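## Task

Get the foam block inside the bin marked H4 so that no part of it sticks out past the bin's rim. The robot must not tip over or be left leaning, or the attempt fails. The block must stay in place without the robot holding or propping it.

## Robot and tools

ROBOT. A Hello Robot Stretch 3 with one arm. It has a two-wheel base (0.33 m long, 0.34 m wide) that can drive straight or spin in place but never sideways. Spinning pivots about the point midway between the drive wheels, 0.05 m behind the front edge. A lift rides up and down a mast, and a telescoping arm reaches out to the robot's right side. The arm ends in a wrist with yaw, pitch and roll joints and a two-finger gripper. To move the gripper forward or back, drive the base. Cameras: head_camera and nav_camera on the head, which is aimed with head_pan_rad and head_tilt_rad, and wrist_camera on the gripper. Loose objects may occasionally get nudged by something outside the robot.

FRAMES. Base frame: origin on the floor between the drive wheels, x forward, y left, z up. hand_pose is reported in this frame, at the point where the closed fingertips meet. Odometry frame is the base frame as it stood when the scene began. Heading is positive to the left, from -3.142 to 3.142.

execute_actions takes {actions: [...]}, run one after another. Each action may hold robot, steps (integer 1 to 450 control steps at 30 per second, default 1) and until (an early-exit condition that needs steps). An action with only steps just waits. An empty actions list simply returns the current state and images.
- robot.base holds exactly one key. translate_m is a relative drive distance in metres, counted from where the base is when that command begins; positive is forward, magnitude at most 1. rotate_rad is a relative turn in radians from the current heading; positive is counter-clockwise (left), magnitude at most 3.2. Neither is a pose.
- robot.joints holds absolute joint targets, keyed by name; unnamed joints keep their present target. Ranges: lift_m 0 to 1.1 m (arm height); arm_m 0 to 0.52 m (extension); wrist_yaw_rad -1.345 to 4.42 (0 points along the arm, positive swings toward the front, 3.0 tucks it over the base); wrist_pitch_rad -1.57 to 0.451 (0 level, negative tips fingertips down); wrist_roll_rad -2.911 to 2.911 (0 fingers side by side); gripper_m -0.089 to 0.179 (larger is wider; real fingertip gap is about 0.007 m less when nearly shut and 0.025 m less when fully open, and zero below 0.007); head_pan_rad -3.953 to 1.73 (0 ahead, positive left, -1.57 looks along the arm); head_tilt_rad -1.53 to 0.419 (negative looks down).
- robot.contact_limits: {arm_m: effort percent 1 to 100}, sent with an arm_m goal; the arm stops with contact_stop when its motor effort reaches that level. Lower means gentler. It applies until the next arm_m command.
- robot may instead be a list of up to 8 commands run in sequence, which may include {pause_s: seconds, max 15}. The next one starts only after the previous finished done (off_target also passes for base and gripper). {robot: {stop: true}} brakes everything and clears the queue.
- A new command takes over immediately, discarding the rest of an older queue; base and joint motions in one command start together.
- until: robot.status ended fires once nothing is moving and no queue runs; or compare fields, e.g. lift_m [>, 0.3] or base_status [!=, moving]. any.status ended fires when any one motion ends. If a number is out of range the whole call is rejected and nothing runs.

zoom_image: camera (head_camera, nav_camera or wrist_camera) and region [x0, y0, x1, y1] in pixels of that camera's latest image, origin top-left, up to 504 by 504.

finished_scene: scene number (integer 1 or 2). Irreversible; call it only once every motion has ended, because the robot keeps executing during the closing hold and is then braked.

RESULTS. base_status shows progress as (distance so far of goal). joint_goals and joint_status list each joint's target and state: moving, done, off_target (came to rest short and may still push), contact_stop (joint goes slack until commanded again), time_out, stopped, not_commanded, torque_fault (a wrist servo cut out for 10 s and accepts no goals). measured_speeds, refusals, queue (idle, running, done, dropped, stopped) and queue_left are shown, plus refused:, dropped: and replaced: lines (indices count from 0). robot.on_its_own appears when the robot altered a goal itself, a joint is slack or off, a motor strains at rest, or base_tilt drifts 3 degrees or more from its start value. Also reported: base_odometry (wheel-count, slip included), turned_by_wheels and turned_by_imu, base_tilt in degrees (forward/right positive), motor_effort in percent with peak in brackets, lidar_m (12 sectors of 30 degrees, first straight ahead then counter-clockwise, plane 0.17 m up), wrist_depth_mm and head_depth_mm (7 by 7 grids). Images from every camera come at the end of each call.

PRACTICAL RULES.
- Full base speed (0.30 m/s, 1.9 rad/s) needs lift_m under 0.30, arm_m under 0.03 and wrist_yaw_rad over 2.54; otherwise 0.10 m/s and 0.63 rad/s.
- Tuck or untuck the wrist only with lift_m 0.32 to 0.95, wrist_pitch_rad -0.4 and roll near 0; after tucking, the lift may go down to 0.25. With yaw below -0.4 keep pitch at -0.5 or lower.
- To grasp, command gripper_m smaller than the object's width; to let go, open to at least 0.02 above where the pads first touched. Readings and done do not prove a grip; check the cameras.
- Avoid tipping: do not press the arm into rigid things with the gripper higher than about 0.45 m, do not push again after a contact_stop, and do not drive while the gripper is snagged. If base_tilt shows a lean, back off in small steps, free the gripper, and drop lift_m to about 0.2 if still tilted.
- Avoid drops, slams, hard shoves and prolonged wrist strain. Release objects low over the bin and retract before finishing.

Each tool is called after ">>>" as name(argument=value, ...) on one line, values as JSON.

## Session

>>> execute_actions(actions=[])

Scene clock: 0.00 s.
robot.base_odometry: x=+0.000 y=+0.000 heading=+0.000 (m, m, rad; robot's odometry frame)
robot.turned_by_wheels: +0.000 (rad since the last result)
robot.turned_by_imu: +0.000 (rad since the last result)
robot.base_tilt: forward=-0.8 right=-0.1 (deg)
robot.lidar_m: 0.74 0.76 1.61 1.52 1.44 1.03 0.99 1.02 1.37 2.21 1.07 0.77
robot.head_depth_mm: 680 688 694 702 708 716 724 / 678 686 693 699 707 714 721 / 679 684 690 698 705 711 719 / 676 682 690 695 704 712 718 / 673 681 687 694 702 709 716 / 673 679 686 692 699 707 713 / 671 677 683 691 699 703 712
robot.base_status: not_commanded
robot.joint_positions: lift_m=+0.538 arm_m=+0.003 wrist_yaw_rad=+3.126 wrist_pitch_rad=-0.544 wrist_roll_rad=-0.013 gripper_m=+0.037 head_pan_rad=+0.003 head_tilt_rad=-0.023
robot.joint_goals: lift_m=+0.538 arm_m=+0.003 wrist_yaw_rad=+3.126 wrist_pitch_rad=-0.544 wrist_roll_rad=-0.013 gripper_m=+0.037 head_pan_rad=+0.003 head_tilt_rad=-0.023
robot.joint_status: lift_m=not_commanded arm_m=not_commanded wrist_yaw_rad=not_commanded wrist_pitch_rad=not_commanded wrist_roll_rad=not_commanded gripper_m=not_commanded head_pan_rad=not_commanded head_tilt_rad=not_commanded
robot.measured_speeds: translate_m=+0.000 rotate_rad=+0.000 lift_m=+0.000 arm_m=+0.000 wrist_yaw_rad=+0.000 wrist_pitch_rad=+0.000 wrist_roll_rad=+0.000 head_pan_rad=+0.000 head_tilt_rad=+0.000
robot: refusals=0 queue=idle queue_left=0
robot.motor_effort: left_wheel=+0 right_wheel=+1 lift_m=+40 arm_m=+0 wrist_yaw_rad=+0 wrist_pitch_rad=+4 wrist_roll_rad=+0 gripper_m=-1 head_pan_rad=-1 head_tilt_rad=+1 (%)
robot.hand_pose: x=-0.0179 y=+0.0591 z=+0.5233 quat_wxyz=(+0.195, +0.678, +0.186, +0.684) (m; robot's base frame)
robot.wrist_depth_mm: - - - - - - - / - - - - - - - / - - - - - - - / - - - - 995 - 927 / 900 887 863 871 873 834 840 / 773 759 774 760 718 739 733 / 686 674 684 679 663 661 641
pictures: head_camera (sideways: a quarter turn clockwise sets it upright), nav_camera (sideways: a quarter turn counterclockwise sets it upright), wrist_camera
Images, in order (width x height): head_camera 896x504, nav_camera 672x504, wrist_camera 644x364.

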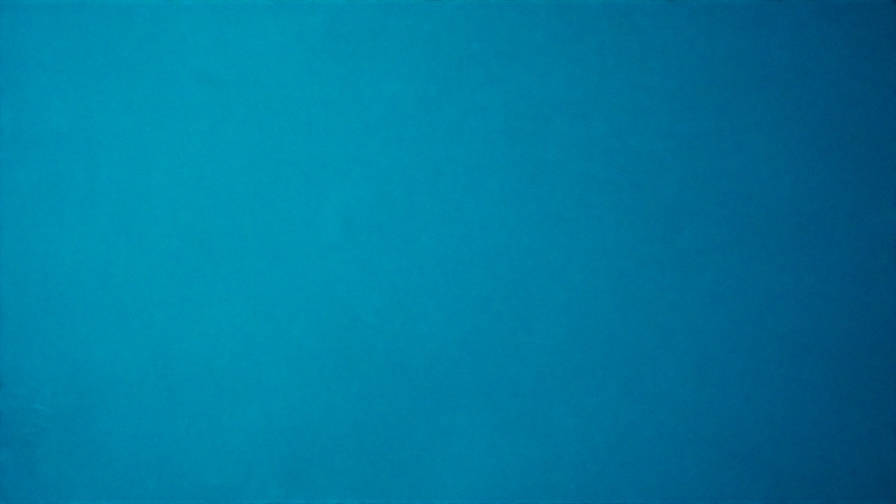

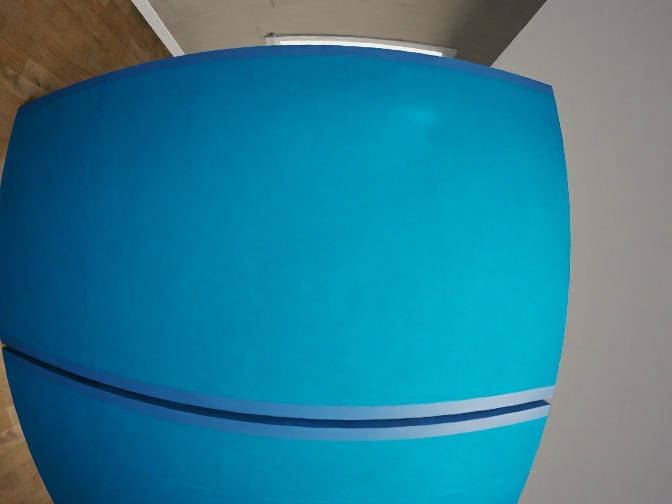

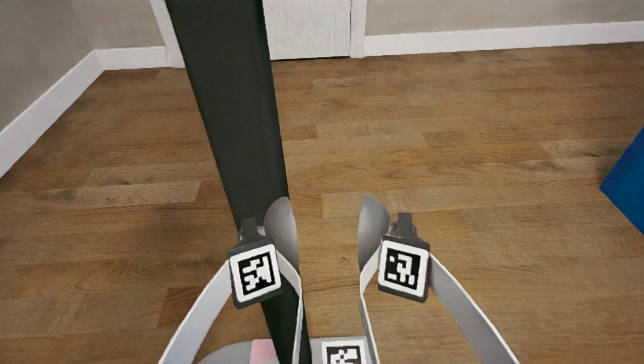

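>>> execute_actions(actions=[{"robot":{"joints":{"head_pan_rad":-1.5,"head_tilt_rad":-0.4}},"steps":200,"until":{"robot":{"status":"ended"}}}])

>>> execute_actions(actions=[{"robot":{"joints":{"head_pan_rad":-3.2,"head_tilt_rad":-0.4}},"steps":200,"until":{"robot":{"status":"ended"}}}])

>>> execute_actions(actions=[{"robot":{"joints":{"head_pan_rad":1.5,"head_tilt_rad":-0.4}},"steps":200,"until":{"robot":{"status":"ended"}}}])

Scene clock: 9.90 s.
robot.base_odometry: x=+0.000 y=+0.000 heading=+0.000 (m, m, rad; robot's odometry frame)
robot.turned_by_wheels: +0.000 (rad since the last result)
robot.turned_by_imu: -0.001 (rad since the last result)
robot.base_tilt: forward=-0.9 right=-0.3 (deg)
robot.lidar_m: 0.74 0.76 1.61 1.52 1.44 1.03 0.99 1.02 1.37 2.21 1.08 0.77
robot.head_depth_mm: 1875 1998 1760 2332 2178 1698 1387 / 1890 2001 1754 2346 2192 1701 1396 / 1889 2006 1605 2360 2205 1715 1398 / 1886 2022 1842 2376 2214 1722 1406 / 1908 2048 1703 2408 2237 1719 1417 / 1910 2049 1888 2345 2103 1733 1416 / 1901 2004 1822 2015 2009 1740 1421
robot.base_status: not_commanded
robot.joint_positions: lift_m=+0.538 arm_m=+0.003 wrist_yaw_rad=+3.126 wrist_pitch_rad=-0.544 wrist_roll_rad=-0.013 gripper_m=+0.037 head_pan_rad=-1.493 head_tilt_rad=-0.395
robot.joint_goals: lift_m=+0.538 arm_m=+0.003 wrist_yaw_rad=+3.126 wrist_pitch_rad=-0.544 wrist_roll_rad=-0.013 gripper_m=+0.037 head_pan_rad=-1.500 head_tilt_rad=-0.400
robot.joint_status: lift_m=not_commanded arm_m=not_commanded wrist_yaw_rad=not_commanded wrist_pitch_rad=not_commanded wrist_roll_rad=not_commanded gripper_m=not_commanded head_pan_rad=done head_tilt_rad=done
robot.measured_speeds: translate_m=+0.000 rotate_rad=+0.000 lift_m=+0.000 arm_m=+0.000 wrist_yaw_rad=+0.000 wrist_pitch_rad=+0.000 wrist_roll_rad=+0.000 head_pan_rad=+0.000 head_tilt_rad=+0.000
robot: refusals=0 queue=done queue_left=0
robot.motor_effort: left_wheel=+0(0) right_wheel=+1(1) lift_m=+40(40) arm_m=+0(1) wrist_yaw_rad=+0(1) wrist_pitch_rad=+4(4) wrist_roll_rad=+0(0) gripper_m=+0(0) head_pan_rad=-4(44) head_tilt_rad=-3(19) (%)
robot.hand_pose: x=-0.0179 y=+0.0591 z=+0.5233 quat_wxyz=(+0.195, +0.678, +0.186, +0.684) (m; robot's base frame)
robot.wrist_depth_mm: - - - - - - - / - - - - - - - / - - - - - - - / - - - - - 983 924 / 907 887 863 862 883 844 830 / 777 762 756 761 718 745 728 / 683 674 684 681 664 649 649
pictures: head_camera (sideways: a quarter turn clockwise sets it upright), nav_camera (sideways: a quarter turn counterclockwise sets it upright), wrist_camera
Images, in order (width x height): head_camera 896x504, nav_camera 672x504, wrist_camera 644x364.

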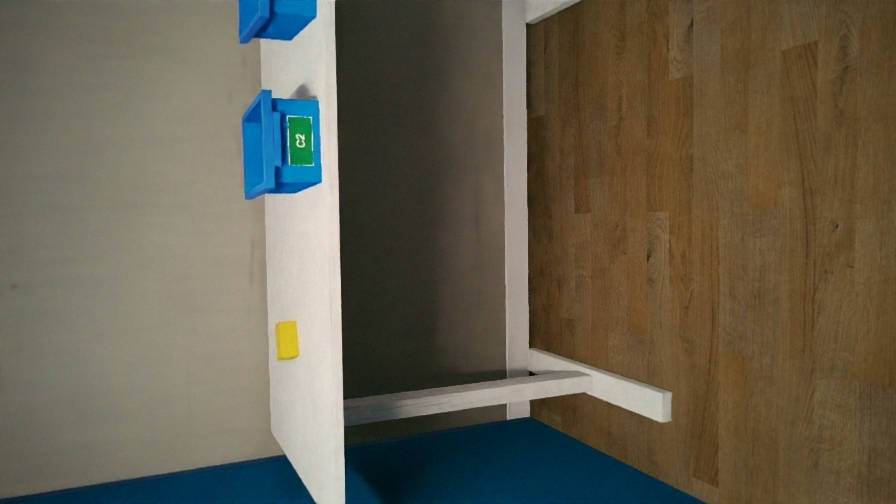

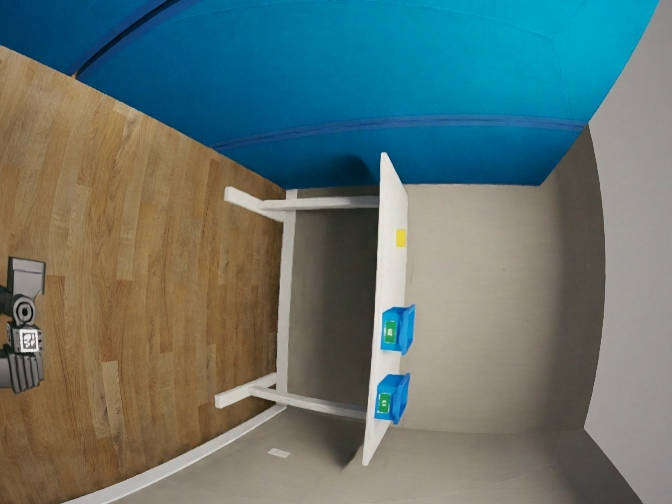

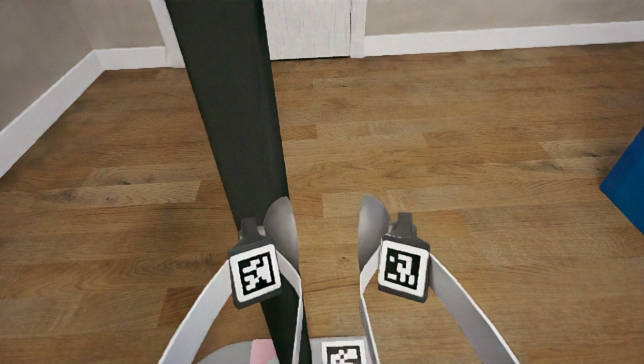

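Scene clock: 11.27 s.
robot.base_odometry: x=+0.000 y=+0.000 heading=+0.000 (m, m, rad; robot's odometry frame)
robot.turned_by_wheels: +0.000 (rad since the last result)
robot.turned_by_imu: +0.000 (rad since the last result)
robot.base_tilt: forward=-0.8 right=-0.3 (deg)
robot.lidar_m: 0.74 0.76 1.61 1.52 1.44 1.03 0.99 1.02 1.37 2.21 1.07 0.77
robot.head_depth_mm: 857 923 992 1082 1188 1307 1384 / 853 912 987 1069 1167 1295 1365 / 843 903 975 1059 1159 1274 1366 / 819 897 967 1045 1144 1266 1356 / 809 887 956 1031 1132 1243 1343 / 801 882 947 1025 1119 1226 1343 / 795 874 938 1016 1105 1210 1321
robot.base_status: not_commanded
robot.joint_positions: lift_m=+0.538 arm_m=+0.003 wrist_yaw_rad=+3.126 wrist_pitch_rad=-0.544 wrist_roll_rad=-0.013 gripper_m=+0.037 head_pan_rad=-3.193 head_tilt_rad=-0.395
robot.joint_goals: lift_m=+0.538 arm_m=+0.003 wrist_yaw_rad=+3.126 wrist_pitch_rad=-0.544 wrist_roll_rad=-0.013 gripper_m=+0.037 head_pan_rad=-3.200 head_tilt_rad=-0.400
robot.joint_status: lift_m=not_commanded arm_m=not_commanded wrist_yaw_rad=not_commanded wrist_pitch_rad=not_commanded wrist_roll_rad=not_commanded gripper_m=not_commanded head_pan_rad=done head_tilt_rad=done
robot.measured_speeds: translate_m=+0.000 rotate_rad=+0.000 lift_m=+0.000 arm_m=+0.000 wrist_yaw_rad=+0.000 wrist_pitch_rad=+0.000 wrist_roll_rad=+0.000 head_pan_rad=+0.000 head_tilt_rad=+0.000
robot: refusals=0 queue=done queue_left=0
robot.motor_effort: left_wheel=+0(0) right_wheel=+1(1) lift_m=+39(40) arm_m=+0(0) wrist_yaw_rad=+0(0) wrist_pitch_rad=+4(4) wrist_roll_rad=+0(0) gripper_m=-1(1) head_pan_rad=-4(49) head_tilt_rad=-2(2) (%)
robot.hand_pose: x=-0.0179 y=+0.0591 z=+0.5233 quat_wxyz=(+0.195, +0.678, +0.186, +0.684) (m; robot's base frame)
robot.wrist_depth_mm: - - - - - - - / - - - - - - - / - - - - - - - / - - - - 996 986 920 / 890 879 877 860 882 843 837 / 774 770 760 755 726 738 734 / 689 679 695 675 658 651 657
pictures: head_camera (sideways: a quarter turn clockwise sets it upright), nav_camera (sideways: a quarter turn counterclockwise sets it upright), wrist_camera
Images, in order (width x height): head_camera 896x504, nav_camera 672x504, wrist_camera 644x364.

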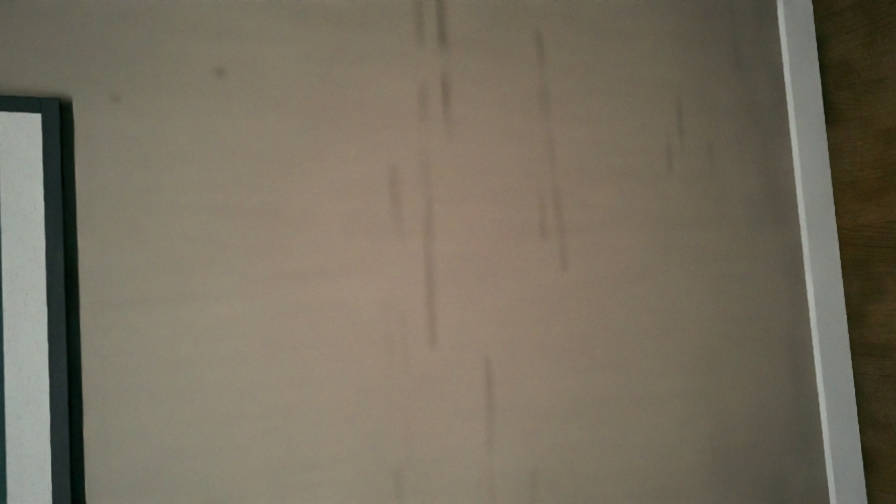

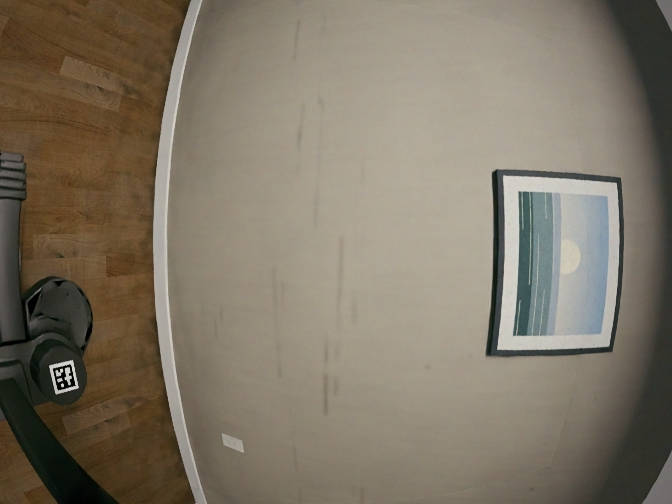

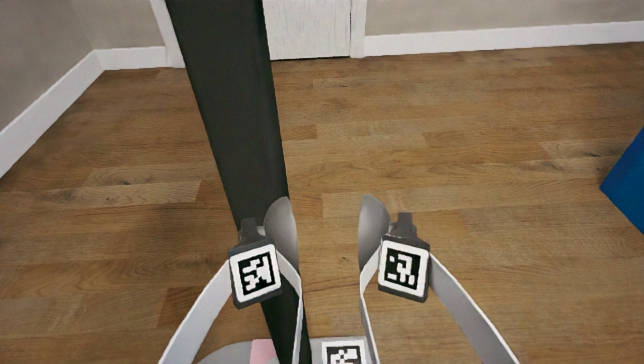

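Scene clock: 13.93 s.
robot.base_odometry: x=+0.000 y=+0.000 heading=+0.000 (m, m, rad; robot's odometry frame)
robot.turned_by_wheels: +0.000 (rad since the last result)
robot.turned_by_imu: -0.001 (rad since the last result)
robot.base_tilt: forward=-0.8 right=-0.4 (deg)
robot.lidar_m: 0.74 0.76 1.61 1.52 1.44 1.03 0.99 1.02 1.37 2.21 1.07 0.78
robot.head_depth_mm: 1365 1462 1582 1722 1877 1694 1391 / 1348 1448 1561 1690 1860 1708 1392 / 1332 1432 1541 1677 1824 1706 1405 / 1300 1393 1499 1627 1781 1722 1406 / 1287 1379 1469 1609 1748 1721 1404 / 1272 1365 1467 1588 1736 1737 1419 / 1257 1354 1446 1567 1701 1744 1419
robot.base_status: not_commanded
robot.joint_positions: lift_m=+0.538 arm_m=+0.003 wrist_yaw_rad=+3.126 wrist_pitch_rad=-0.544 wrist_roll_rad=-0.013 gripper_m=+0.037 head_pan_rad=+1.493 head_tilt_rad=-0.395
robot.joint_goals: lift_m=+0.538 arm_m=+0.003 wrist_yaw_rad=+3.126 wrist_pitch_rad=-0.544 wrist_roll_rad=-0.013 gripper_m=+0.037 head_pan_rad=+1.500 head_tilt_rad=-0.400
robot.joint_status: lift_m=not_commanded arm_m=not_commanded wrist_yaw_rad=not_commanded wrist_pitch_rad=not_commanded wrist_roll_rad=not_commanded gripper_m=not_commanded head_pan_rad=done head_tilt_rad=done
robot.measured_speeds: translate_m=+0.000 rotate_rad=+0.000 lift_m=+0.000 arm_m=+0.000 wrist_yaw_rad=+0.000 wrist_pitch_rad=+0.000 wrist_roll_rad=+0.000 head_pan_rad=+0.000 head_tilt_rad=+0.000
robot: refusals=0 queue=done queue_left=0
robot.motor_effort: left_wheel=+0(0) right_wheel=+0(0) lift_m=+40(40) arm_m=+0(0) wrist_yaw_rad=+0(0) wrist_pitch_rad=+4(4) wrist_roll_rad=+0(1) gripper_m=+0(0) head_pan_rad=+4(46) head_tilt_rad=-2(1) (%)
robot.hand_pose: x=-0.0179 y=+0.0591 z=+0.5233 quat_wxyz=(+0.195, +0.678, +0.186, +0.684) (m; robot's base frame)
robot.wrist_depth_mm: - - - - - - - / - - - - - - - / - - - - - - - / - - - - - 994 918 / 890 877 870 869 868 842 846 / 774 769 773 755 730 735 726 / 688 688 682 682 658 657 655
pictures: head_camera (sideways: a quarter turn clockwise sets it upright), nav_camera (sideways: a quarter turn counterclockwise sets it upright), wrist_camera
Images, in order (width x height): head_camera 896x504, nav_camera 672x504, wrist_camera 644x364.

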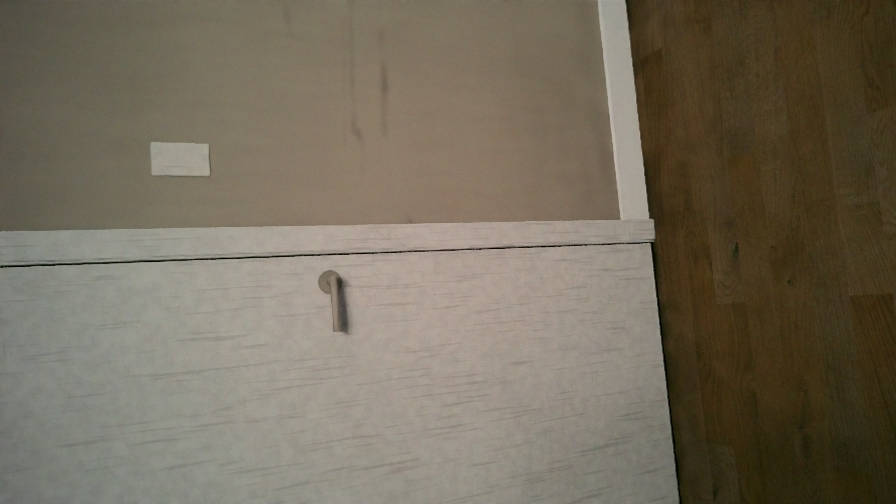

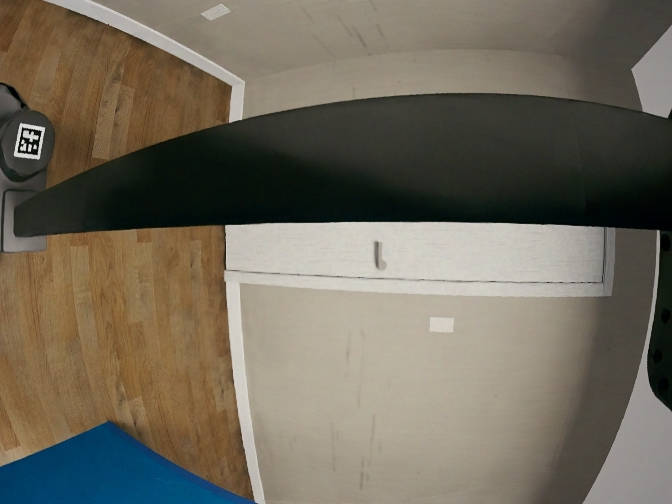

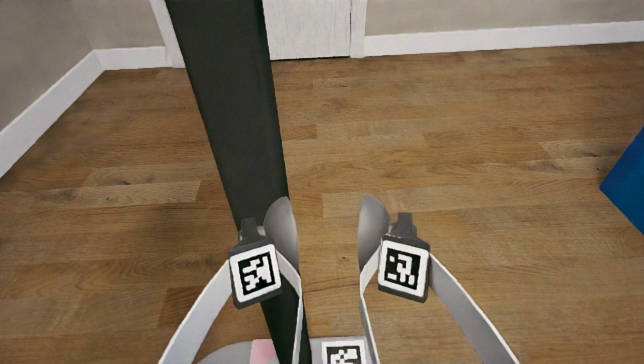

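>>> execute_actions(actions=[{"robot":[{"base":{"rotate_rad":-1.585},"joints":{"lift_m":0.9,"wrist_pitch_rad":-0.4,"wrist_roll_rad":0,"head_pan_rad":0,"head_tilt_rad":-0.4}},{"base":{"translate_m":1.0}},{"base":{"rotate_rad":1.585},"joints":{"head_pan_rad":-1.57,"head_tilt_rad":-0.5}},{"joints":{"wrist_yaw_rad":1.57}},{"joints":{"lift_m":1.1,"gripper_m":0.17}},{"joints":{"wrist_yaw_rad":0}}],"steps":450,"until":{"robot":{"status":"ended"}}},{"steps":450,"until":{"robot":{"status":"ended"}}}])

Scene clock: 57.80 s.
robot.base_odometry: x=-0.014 y=-1.000 heading=+0.000 (m, m, rad; robot's odometry frame)
robot.turned_by_wheels: +0.000 (rad since the last result)
robot.turned_by_imu: -0.008 (rad since the last result)
robot.base_tilt: forward=-0.8 right=-0.2 (deg)
robot.lidar_m: 0.77 0.80 1.07 2.51 1.39 1.00 0.95 0.98 1.02 1.22 0.94 0.81
robot.head_depth_mm: - - - - - - 1267 / - - - - - - 1246 / - - - - - - 1293 / 1013 1101 - 737 530 1544 1318 / 1019 1116 1048 759 552 1572 1315 / 1019 1110 1056 746 555 1583 1319 / 1015 1103 1071 716 557 1588 1329
robot.base_status: done (rotate_rad +1.5849 of +1.5850)
robot.joint_positions: lift_m=+1.098 arm_m=+0.003 wrist_yaw_rad=+0.002 wrist_pitch_rad=-0.419 wrist_roll_rad=-0.005 gripper_m=+0.170 head_pan_rad=-1.563 head_tilt_rad=-0.494
robot.joint_goals: lift_m=+1.100 arm_m=+0.003 wrist_yaw_rad=+0.000 wrist_pitch_rad=-0.400 wrist_roll_rad=+0.000 gripper_m=+0.170 head_pan_rad=-1.570 head_tilt_rad=-0.500
robot.joint_status: lift_m=done arm_m=not_commanded wrist_yaw_rad=done wrist_pitch_rad=done wrist_roll_rad=done gripper_m=done head_pan_rad=done head_tilt_rad=done
robot.measured_speeds: translate_m=+0.000 rotate_rad=+0.000 lift_m=+0.000 arm_m=+0.000 wrist_yaw_rad=+0.000 wrist_pitch_rad=+0.000 wrist_roll_rad=+0.000 head_pan_rad=+0.000 head_tilt_rad=+0.000
robot: refusals=0 queue=done queue_left=0
robot.motor_effort: left_wheel=-2(6) right_wheel=+2(6) lift_m=+44(45) arm_m=-1(1) wrist_yaw_rad=-3(4) wrist_pitch_rad=+6(6) wrist_roll_rad=+3(4) gripper_m=+0(92) head_pan_rad=-4(48) head_tilt_rad=-2(10) (%)
robot.hand_pose: x=-0.0210 y=-0.3719 z=+1.1107 quat_wxyz=(+0.694, +0.148, -0.690, -0.146) (m; robot's base frame)
robot.wrist_depth_mm: 920 909 927 927 944 951 969 / 944 937 903 832 532 830 519 / 679 623 649 569 555 422 457 / 523 515 504 484 282 285 439 / 429 434 417 396 320 329 392 / 360 346 347 344 342 334 339 / 864 330 - - - - -
pictures: head_camera (sideways: a quarter turn clockwise sets it upright), nav_camera (sideways: a quarter turn counterclockwise sets it upright), wrist_camera
Images, in order (width x height): head_camera 896x504, nav_camera 672x504, wrist_camera 644x364.

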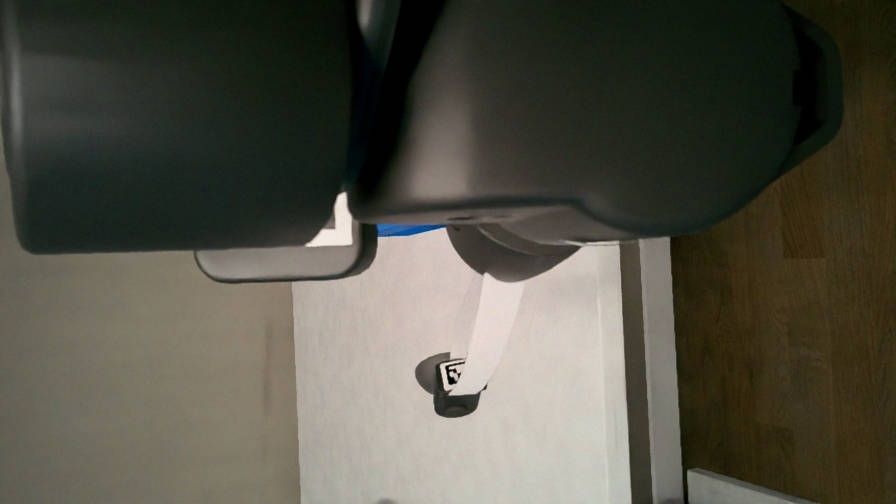

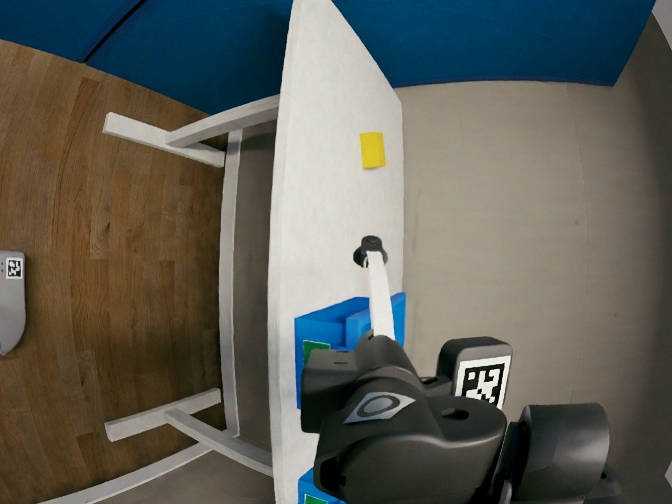

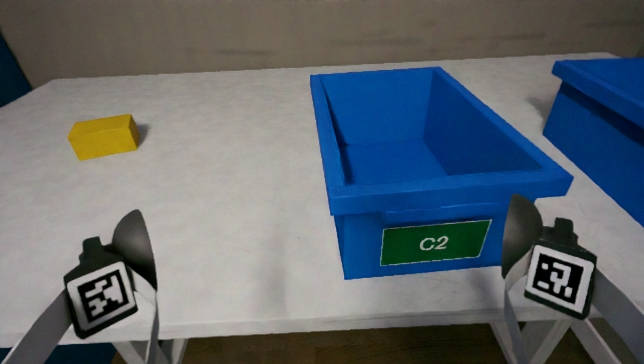

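>>> execute_actions(actions=[{"robot":{"base":{"translate_m":0.36},"joints":{"arm_m":0.2,"lift_m":1.04,"head_pan_rad":-2.2}},"steps":450,"until":{"robot":{"status":"ended"}}}])

Scene clock: 68.37 s.
robot.base_odometry: x=+0.346 y=-1.000 heading=+0.000 (m, m, rad; robot's odometry frame)
robot.turned_by_wheels: +0.000 (rad since the last result)
robot.turned_by_imu: -0.003 (rad since the last result)
robot.base_tilt: forward=-0.8 right=-0.2 (deg)
robot.lidar_m: 0.42 0.43 0.58 1.48 1.91 1.37 1.31 1.27 1.26 0.78 0.61 0.43
robot.head_depth_mm: 1345 1404 - - - - 1295 / 1458 1539 - - - 1520 1299 / 1414 1525 - - - 1561 1306 / 1310 1409 - - - 1568 1310 / 1221 1305 - - 1678 1579 1316 / 1140 1200 - 650 575 1577 1323 / 1077 1125 - 685 538 1523 1329
robot.base_status: done (translate_m +0.3600 of +0.3600)
robot.joint_positions: lift_m=+1.040 arm_m=+0.200 wrist_yaw_rad=-0.002 wrist_pitch_rad=-0.420 wrist_roll_rad=-0.003 gripper_m=+0.170 head_pan_rad=-2.193 head_tilt_rad=-0.494
robot.joint_goals: lift_m=+1.040 arm_m=+0.200 wrist_yaw_rad=+0.000 wrist_pitch_rad=-0.400 wrist_roll_rad=+0.000 gripper_m=+0.170 head_pan_rad=-2.200 head_tilt_rad=-0.500
robot.joint_status: lift_m=done arm_m=done wrist_yaw_rad=done wrist_pitch_rad=done wrist_roll_rad=done gripper_m=done head_pan_rad=done head_tilt_rad=done
robot.measured_speeds: translate_m=+0.000 rotate_rad=+0.000 lift_m=+0.000 arm_m=+0.000 wrist_yaw_rad=+0.000 wrist_pitch_rad=+0.000 wrist_roll_rad=+0.000 head_pan_rad=+0.000 head_tilt_rad=+0.000
robot: refusals=0 queue=done queue_left=0
robot.motor_effort: left_wheel=-2(3) right_wheel=+2(4) lift_m=+35(43) arm_m=+2(3) wrist_yaw_rad=+2(4) wrist_pitch_rad=+6(7) wrist_roll_rad=+2(3) gripper_m=+0(1) head_pan_rad=-4(40) head_tilt_rad=-2(2) (%)
robot.hand_pose: x=-0.0219 y=-0.5688 z=+1.0523 quat_wxyz=(+0.693, +0.147, -0.690, -0.148) (m; robot's base frame)
robot.wrist_depth_mm: 608 716 730 733 746 749 761 / 598 759 708 697 667 641 622 / 553 525 515 502 488 478 463 / 416 407 397 368 383 378 369 / 339 344 327 323 318 318 306 / 295 272 277 273 271 263 270 / 240 243 242 238 235 233 229
pictures: head_camera (sideways: a quarter turn clockwise sets it upright), nav_camera (sideways: a quarter turn counterclockwise sets it upright), wrist_camera
Images, in order (width x height): head_camera 896x504, nav_camera 672x504, wrist_camera 644x364.

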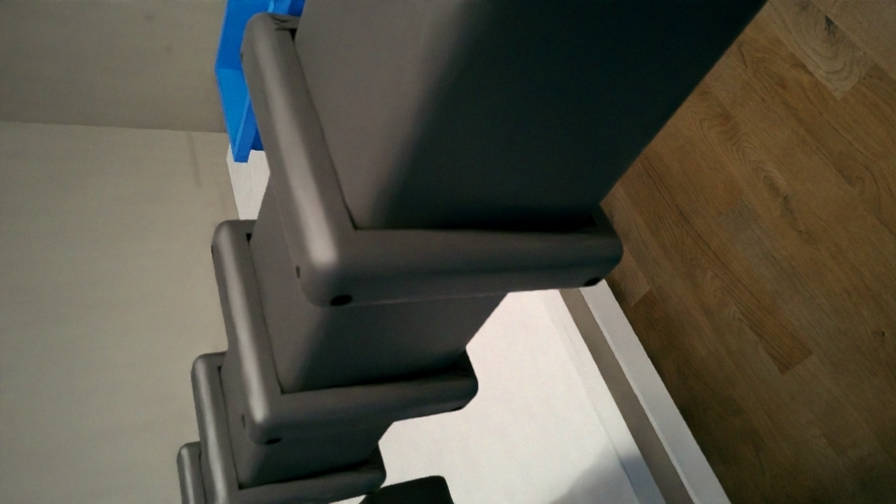

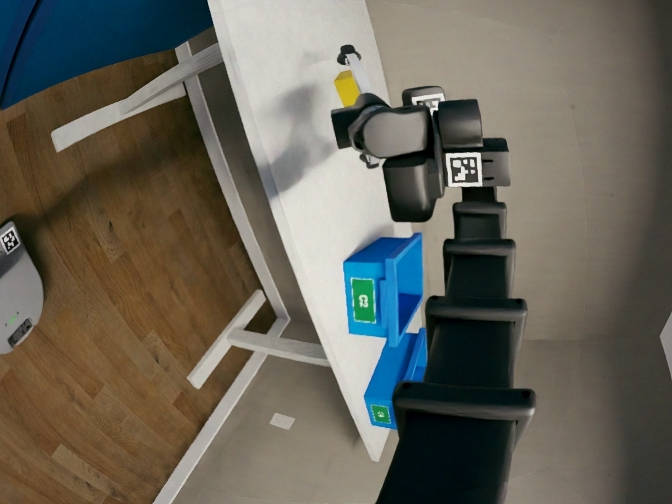

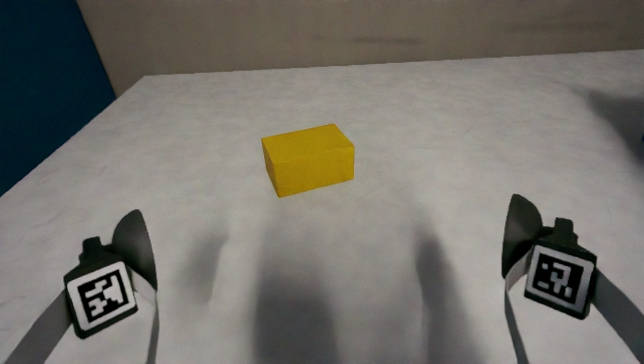

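>>> zoom_image(camera="nav_camera", region=[340,370,440,450])

Region (340, 370, 440, 450) of nav_camera's 672x504 image, scaled by 5.040, with more detail than that image has; it fills the top 403 rows of this view, and the rest is white.

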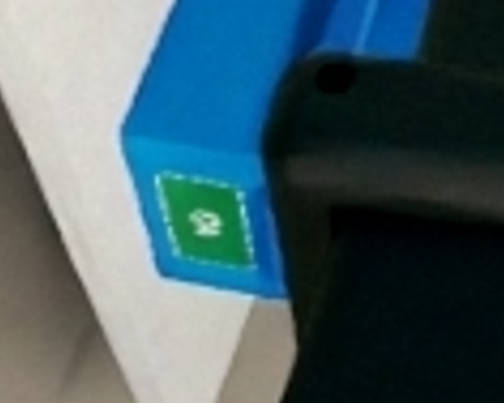

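>>> execute_actions(actions=[{"robot":{"base":{"translate_m":0.022},"joints":{"arm_m":0.36,"lift_m":0.975,"head_pan_rad":-1.57,"head_tilt_rad":-0.6}},"steps":450,"until":{"robot":{"status":"ended"}}}])

Scene clock: 80.97 s.
robot.base_odometry: x=+0.368 y=-1.000 heading=+0.000 (m, m, rad; robot's odometry frame)
robot.turned_by_wheels: +0.000 (rad since the last result)
robot.turned_by_imu: -0.001 (rad since the last result)
robot.base_tilt: forward=-0.8 right=-0.3 (deg)
robot.lidar_m: 0.39 0.41 0.55 1.40 1.94 1.40 1.33 1.29 1.27 0.78 0.57 0.41
robot.head_depth_mm: 1041 1116 - 574 1637 1438 1227 / 1034 1096 751 586 1645 1443 1231 / 1029 - 723 590 1636 1443 1238 / 1027 1097 758 593 1616 1456 1241 / 1019 1095 807 597 1612 1382 1215 / 1011 1096 815 599 1011 1429 1245 / 1009 1100 821 604 1147 1268 1203
robot.base_status: done (translate_m +0.0220 of +0.0220)
robot.joint_positions: lift_m=+0.975 arm_m=+0.360 wrist_yaw_rad=-0.001 wrist_pitch_rad=-0.420 wrist_roll_rad=-0.003 gripper_m=+0.170 head_pan_rad=-1.577 head_tilt_rad=-0.593
robot.joint_goals: lift_m=+0.975 arm_m=+0.360 wrist_yaw_rad=+0.000 wrist_pitch_rad=-0.400 wrist_roll_rad=+0.000 gripper_m=+0.170 head_pan_rad=-1.570 head_tilt_rad=-0.600
robot.joint_status: lift_m=done arm_m=done wrist_yaw_rad=done wrist_pitch_rad=done wrist_roll_rad=done gripper_m=done head_pan_rad=done head_tilt_rad=done
robot.measured_speeds: translate_m=+0.000 rotate_rad=+0.000 lift_m=+0.000 arm_m=+0.000 wrist_yaw_rad=+0.000 wrist_pitch_rad=+0.000 wrist_roll_rad=+0.000 head_pan_rad=+0.000 head_tilt_rad=+0.000
robot: refusals=0 queue=done queue_left=0
robot.motor_effort: left_wheel=-2(3) right_wheel=+3(5) lift_m=+35(36) arm_m=+2(2) wrist_yaw_rad=+0(2) wrist_pitch_rad=+6(6) wrist_roll_rad=+2(2) gripper_m=+0(0) head_pan_rad=+3(39) head_tilt_rad=-2(12) (%)
robot.hand_pose: x=-0.0217 y=-0.7289 z=+0.9874 quat_wxyz=(+0.693, +0.147, -0.690, -0.148) (m; robot's base frame)
robot.wrist_depth_mm: 552 565 574 577 580 588 583 / 557 527 500 488 473 452 441 / 381 371 362 351 343 337 327 / 294 289 273 199 249 268 262 / 239 243 231 187 212 224 218 / 205 193 196 193 191 186 191 / 169 172 170 168 166 165 163
pictures: head_camera (sideways: a quarter turn clockwise sets it upright), nav_camera (sideways: a quarter turn counterclockwise sets it upright), wrist_camera
Images, in order (width x height): head_camera 896x504, nav_camera 672x504, wrist_camera 644x364.

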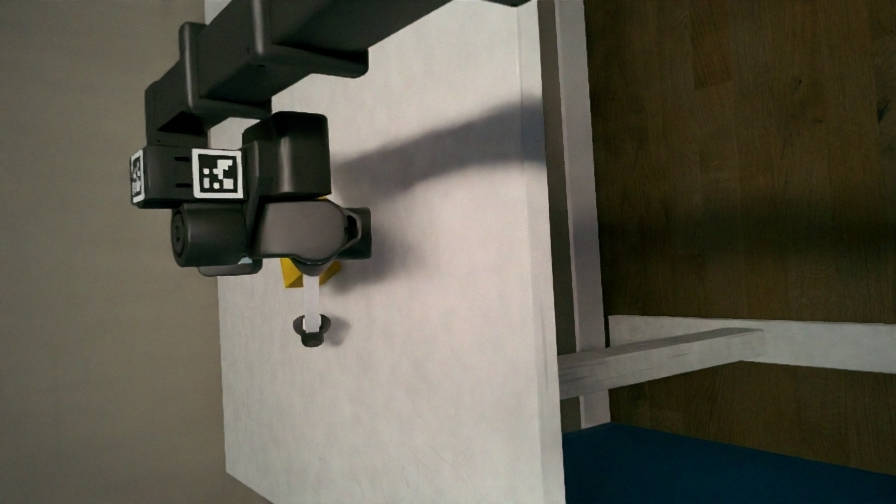

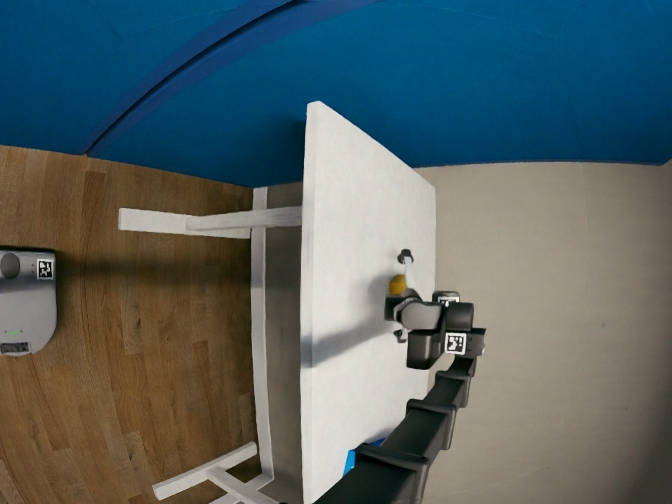

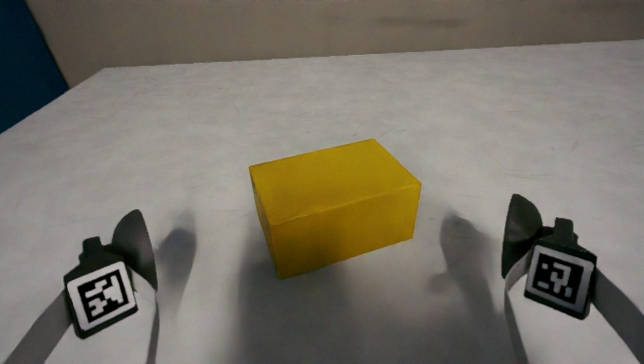

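>>> execute_actions(actions=[{"robot":[{"joints":{"lift_m":0.952,"arm_m":0.40}},{"joints":{"arm_m":0.465}}],"steps":450,"until":{"robot":{"status":"ended"}}}])

Scene clock: 88.63 s.
robot.base_odometry: x=+0.368 y=-1.000 heading=+0.000 (m, m, rad; robot's odometry frame)
robot.turned_by_wheels: +0.000 (rad since the last result)
robot.turned_by_imu: -0.001 (rad since the last result)
robot.base_tilt: forward=-0.9 right=-0.2 (deg)
robot.lidar_m: 0.39 0.41 0.55 1.40 1.94 1.39 1.33 1.29 1.26 0.78 0.57 0.41
robot.head_depth_mm: 1040 1114 - 563 1636 1442 1229 / 1035 1104 755 586 1642 1446 1235 / 1027 - 759 590 1631 1458 1234 / 1025 1096 730 594 1618 1452 1240 / 1019 1093 806 597 1595 1382 1217 / 1013 1094 814 600 1012 1431 1246 / 1009 1100 822 603 1148 1269 1198
robot.base_status: done (translate_m +0.0220 of +0.0220)
robot.joint_positions: lift_m=+0.952 arm_m=+0.465 wrist_yaw_rad=-0.001 wrist_pitch_rad=-0.420 wrist_roll_rad=-0.003 gripper_m=+0.170 head_pan_rad=-1.577 head_tilt_rad=-0.593
robot.joint_goals: lift_m=+0.952 arm_m=+0.465 wrist_yaw_rad=+0.000 wrist_pitch_rad=-0.400 wrist_roll_rad=+0.000 gripper_m=+0.170 head_pan_rad=-1.570 head_tilt_rad=-0.600
robot.joint_status: lift_m=done arm_m=done wrist_yaw_rad=done wrist_pitch_rad=done wrist_roll_rad=done gripper_m=done head_pan_rad=done head_tilt_rad=done
robot.measured_speeds: translate_m=+0.000 rotate_rad=+0.000 lift_m=+0.000 arm_m=+0.000 wrist_yaw_rad=+0.000 wrist_pitch_rad=+0.000 wrist_roll_rad=+0.000 head_pan_rad=+0.000 head_tilt_rad=+0.000
robot: refusals=0 queue=done queue_left=0
robot.motor_effort: left_wheel=-2(2) right_wheel=+2(3) lift_m=+35(36) arm_m=+2(1) wrist_yaw_rad=+1(1) wrist_pitch_rad=+6(6) wrist_roll_rad=+2(2) gripper_m=+0(0) head_pan_rad=+4(3) head_tilt_rad=-3(3) (%)
robot.hand_pose: x=-0.0217 y=-0.8339 z=+0.9644 quat_wxyz=(+0.693, +0.147, -0.690, -0.148) (m; robot's base frame)
robot.wrist_depth_mm: 460 464 469 475 481 483 484 / 481 447 426 415 402 386 375 / 323 316 309 302 293 286 281 / 249 246 241 236 231 227 223 / 204 206 198 130 134 192 186 / 178 164 112 111 109 151 163 / - 147 97 96 96 134 139
pictures: head_camera (sideways: a quarter turn clockwise sets it upright), nav_camera (sideways: a quarter turn counterclockwise sets it upright), wrist_camera
Images, in order (width x height): head_camera 896x504, nav_camera 672x504, wrist_camera 644x364.

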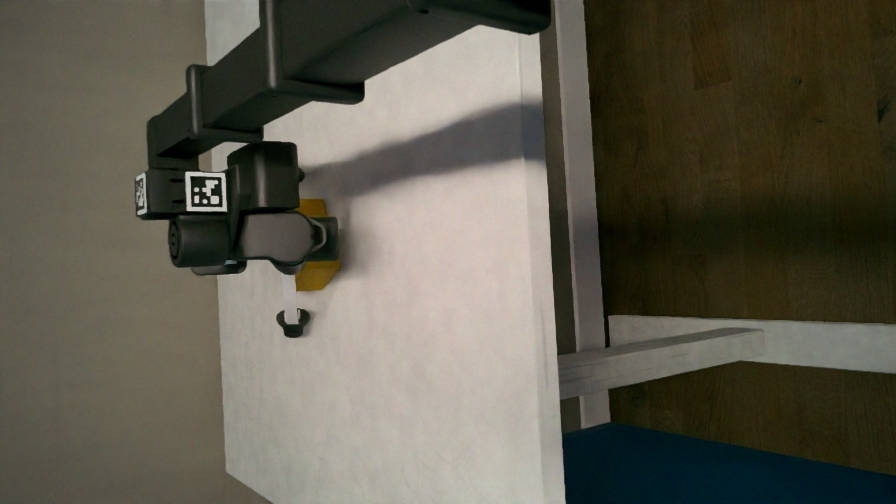

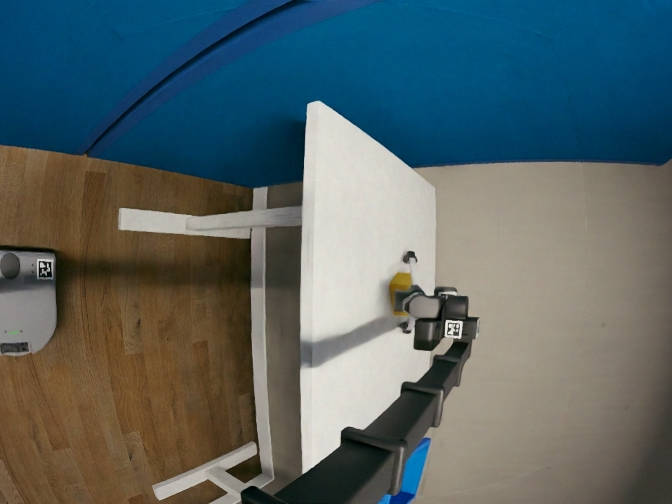

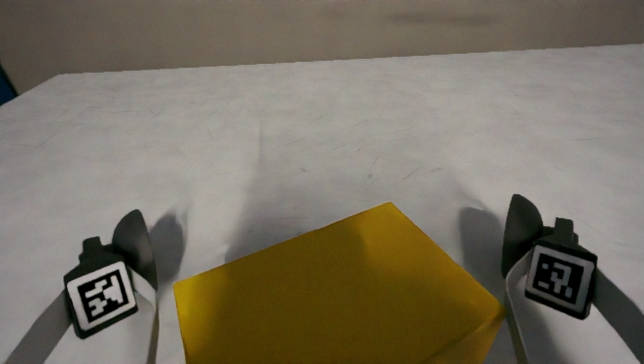

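>>> execute_actions(actions=[{"robot":[{"joints":{"lift_m":0.946,"arm_m":0.44}},{"joints":{"gripper_m":0.04}},{"pause_s":1},{"joints":{"lift_m":1.05}}],"steps":450,"until":{"robot":{"status":"ended"}}}])

Scene clock: 98.97 s.
robot.base_odometry: x=+0.368 y=-1.000 heading=+0.000 (m, m, rad; robot's odometry frame)
robot.turned_by_wheels: +0.000 (rad since the last result)
robot.turned_by_imu: -0.002 (rad since the last result)
robot.base_tilt: forward=-0.7 right=-0.3 (deg)
robot.lidar_m: 0.39 0.41 0.55 1.40 1.94 1.40 1.33 1.29 1.27 0.78 0.58 0.41
robot.head_depth_mm: - 1114 785 584 1633 1444 1231 / - 1112 792 588 1640 1448 1233 / - 1060 797 589 1631 1451 1240 / 996 - 803 594 1620 1447 1240 / 1018 1092 810 596 1615 1386 1221 / 1012 1096 815 601 1009 1435 1247 / 1009 1095 822 604 1145 1274 1200
robot.base_status: done (translate_m +0.0220 of +0.0220)
robot.joint_positions: lift_m=+1.050 arm_m=+0.440 wrist_yaw_rad=-0.002 wrist_pitch_rad=-0.417 wrist_roll_rad=-0.005 gripper_m=+0.048 head_pan_rad=-1.577 head_tilt_rad=-0.593
robot.joint_goals: lift_m=+1.050 arm_m=+0.440 wrist_yaw_rad=+0.000 wrist_pitch_rad=-0.400 wrist_roll_rad=+0.000 gripper_m=+0.046 head_pan_rad=-1.570 head_tilt_rad=-0.600
robot.joint_status: lift_m=done arm_m=done wrist_yaw_rad=done wrist_pitch_rad=done wrist_roll_rad=done gripper_m=done head_pan_rad=done head_tilt_rad=done
robot.measured_speeds: translate_m=+0.000 rotate_rad=+0.000 lift_m=+0.000 arm_m=+0.000 wrist_yaw_rad=+0.000 wrist_pitch_rad=+0.000 wrist_roll_rad=+0.000 head_pan_rad=+0.000 head_tilt_rad=+0.000
robot: refusals=0 queue=done queue_left=0
robot.on_its_own: gripper_m is held at +0.046, not at your +0.040, by its stall guard, which is not easing now
robot.motor_effort: left_wheel=-2(4) right_wheel=+3(6) lift_m=+44(46) arm_m=-3(3) wrist_yaw_rad=+3(12) wrist_pitch_rad=+5(6) wrist_roll_rad=+3(4) gripper_m=-23(100) head_pan_rad=+4(3) head_tilt_rad=-2(3) (%)
robot.hand_pose: x=-0.0220 y=-0.8097 z=+1.0628 quat_wxyz=(+0.694, +0.146, -0.690, -0.147) (m; robot's base frame)
robot.wrist_depth_mm: 481 487 492 504 503 510 515 / 527 528 545 544 549 556 570 / 555 549 542 522 515 502 486 / 451 426 419 412 399 395 390 / 352 348 133 132 130 332 322 / 296 302 115 110 123 271 276 / 257 252 188 103 232 242 240
pictures: head_camera (sideways: a quarter turn clockwise sets it upright), nav_camera (sideways: a quarter turn counterclockwise sets it upright), wrist_camera
Images, in order (width x height): head_camera 896x504, nav_camera 672x504, wrist_camera 644x364.

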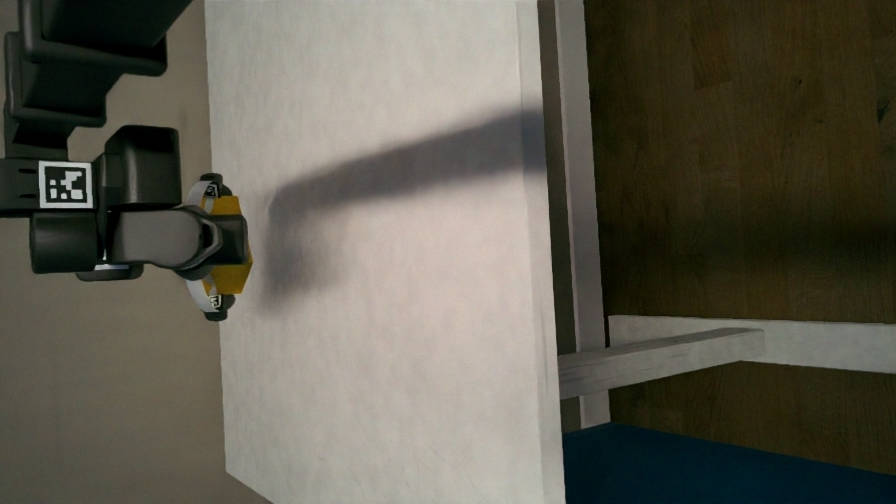

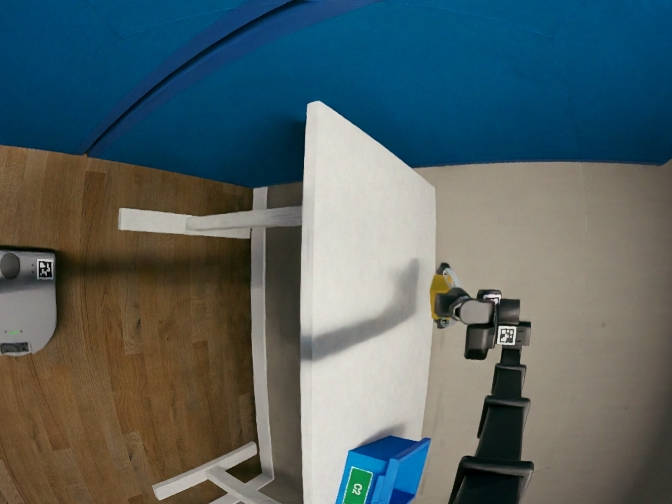

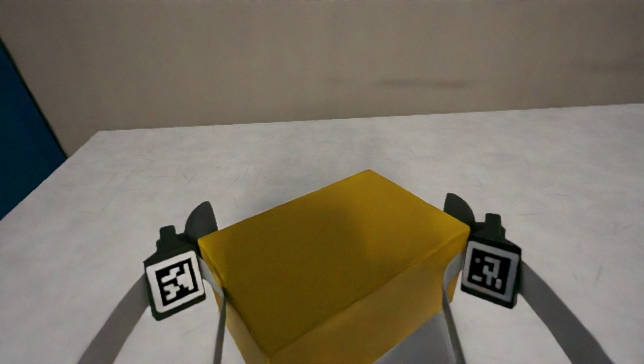

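>>> execute_actions(actions=[{"robot":[{"joints":{"arm_m":0.0,"lift_m":1.1}},{"base":{"translate_m":-0.55}},{"joints":{"wrist_yaw_rad":1.57}},{"joints":{"lift_m":0.7,"head_pan_rad":-1.8,"head_tilt_rad":-0.5}}],"steps":450,"until":{"robot":{"status":"ended"}}},{"steps":300,"until":{"robot":{"status":"ended"}}}])

Scene clock: 121.43 s.
robot.base_odometry: x=-0.182 y=-1.000 heading=+0.000 (m, m, rad; robot's odometry frame)
robot.turned_by_wheels: +0.000 (rad since the last result)
robot.turned_by_imu: -0.004 (rad since the last result)
robot.base_tilt: forward=-0.8 right=-0.4 (deg)
robot.lidar_m: 0.94 0.97 1.30 2.50 1.15 0.82 0.79 0.81 0.92 1.22 1.04 0.99
robot.head_depth_mm: 1155 1263 732 579 1133 1492 1255 / 1125 1228 811 567 1169 1424 1290 / 1094 1198 760 648 577 1542 1296 / 1070 1167 994 683 560 1547 1296 / 1043 1129 1003 688 560 1564 1309 / 1021 1103 750 610 544 1565 1311 / 994 1076 780 534 529 1531 1315
robot.base_status: done (translate_m -0.5500 of -0.5500)
robot.joint_positions: lift_m=+0.700 arm_m=+0.003 wrist_yaw_rad=+1.568 wrist_pitch_rad=-0.418 wrist_roll_rad=-0.004 gripper_m=+0.048 head_pan_rad=-1.793 head_tilt_rad=-0.508
robot.joint_goals: lift_m=+0.700 arm_m=+0.000 wrist_yaw_rad=+1.570 wrist_pitch_rad=-0.400 wrist_roll_rad=+0.000 gripper_m=+0.046 head_pan_rad=-1.800 head_tilt_rad=-0.500
robot.joint_status: lift_m=done arm_m=done wrist_yaw_rad=done wrist_pitch_rad=done wrist_roll_rad=done gripper_m=done head_pan_rad=done head_tilt_rad=done
robot.measured_speeds: translate_m=+0.000 rotate_rad=+0.000 lift_m=+0.000 arm_m=+0.000 wrist_yaw_rad=+0.000 wrist_pitch_rad=+0.000 wrist_roll_rad=+0.000 head_pan_rad=+0.000 head_tilt_rad=+0.000
robot: refusals=0 queue=done queue_left=0
robot.on_its_own: gripper_m is held at +0.046, not at your +0.040, by its stall guard, which is not easing now
robot.motor_effort: left_wheel=-2(5) right_wheel=+2(2) lift_m=+36(45) arm_m=-3(3) wrist_yaw_rad=+2(3) wrist_pitch_rad=+5(6) wrist_roll_rad=+2(3) gripper_m=-23(24) head_pan_rad=-3(26) head_tilt_rad=+3(11) (%)
robot.hand_pose: x=+0.2030 y=-0.1487 z=+0.7128 quat_wxyz=(+0.595, +0.591, -0.385, +0.386) (m; robot's base frame)
robot.wrist_depth_mm: 800 802 808 823 837 844 849 / 871 888 895 915 908 923 926 / 955 965 992 998 - - 798 / - - - - - - 878 / - - 133 132 130 - - / - - 115 110 123 993 - / 943 925 137 102 859 885 868
pictures: head_camera (sideways: a quarter turn clockwise sets it upright), nav_camera (sideways: a quarter turn counterclockwise sets it upright), wrist_camera
Images, in order (width x height): head_camera 896x504, nav_camera 672x504, wrist_camera 644x364.

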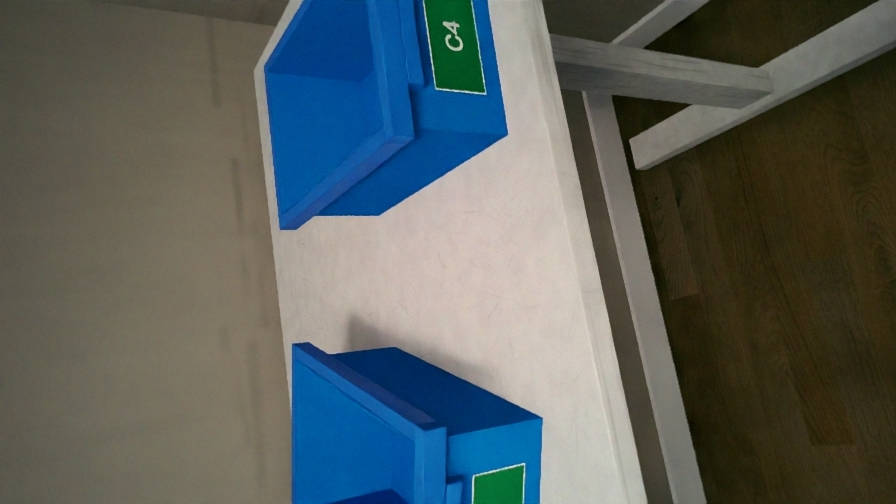

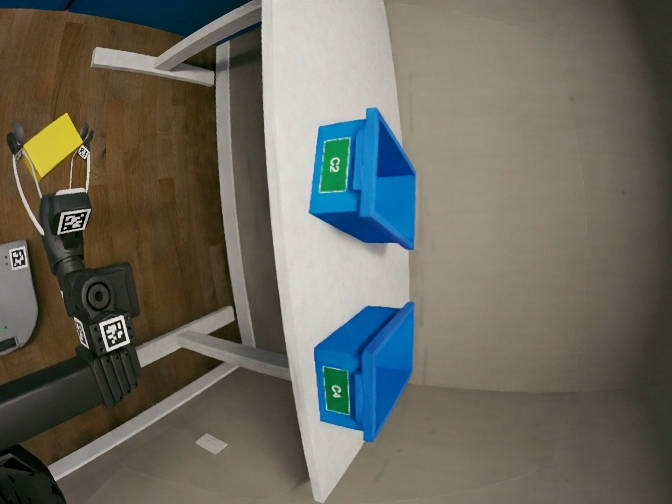

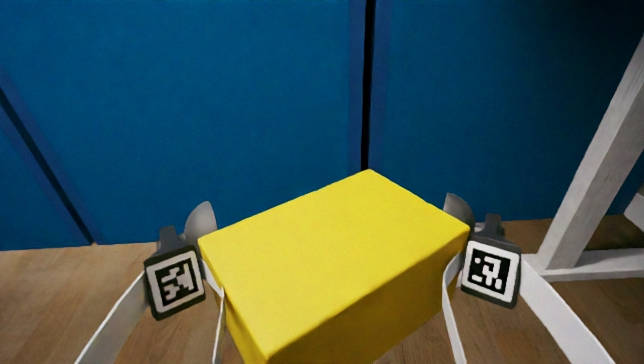

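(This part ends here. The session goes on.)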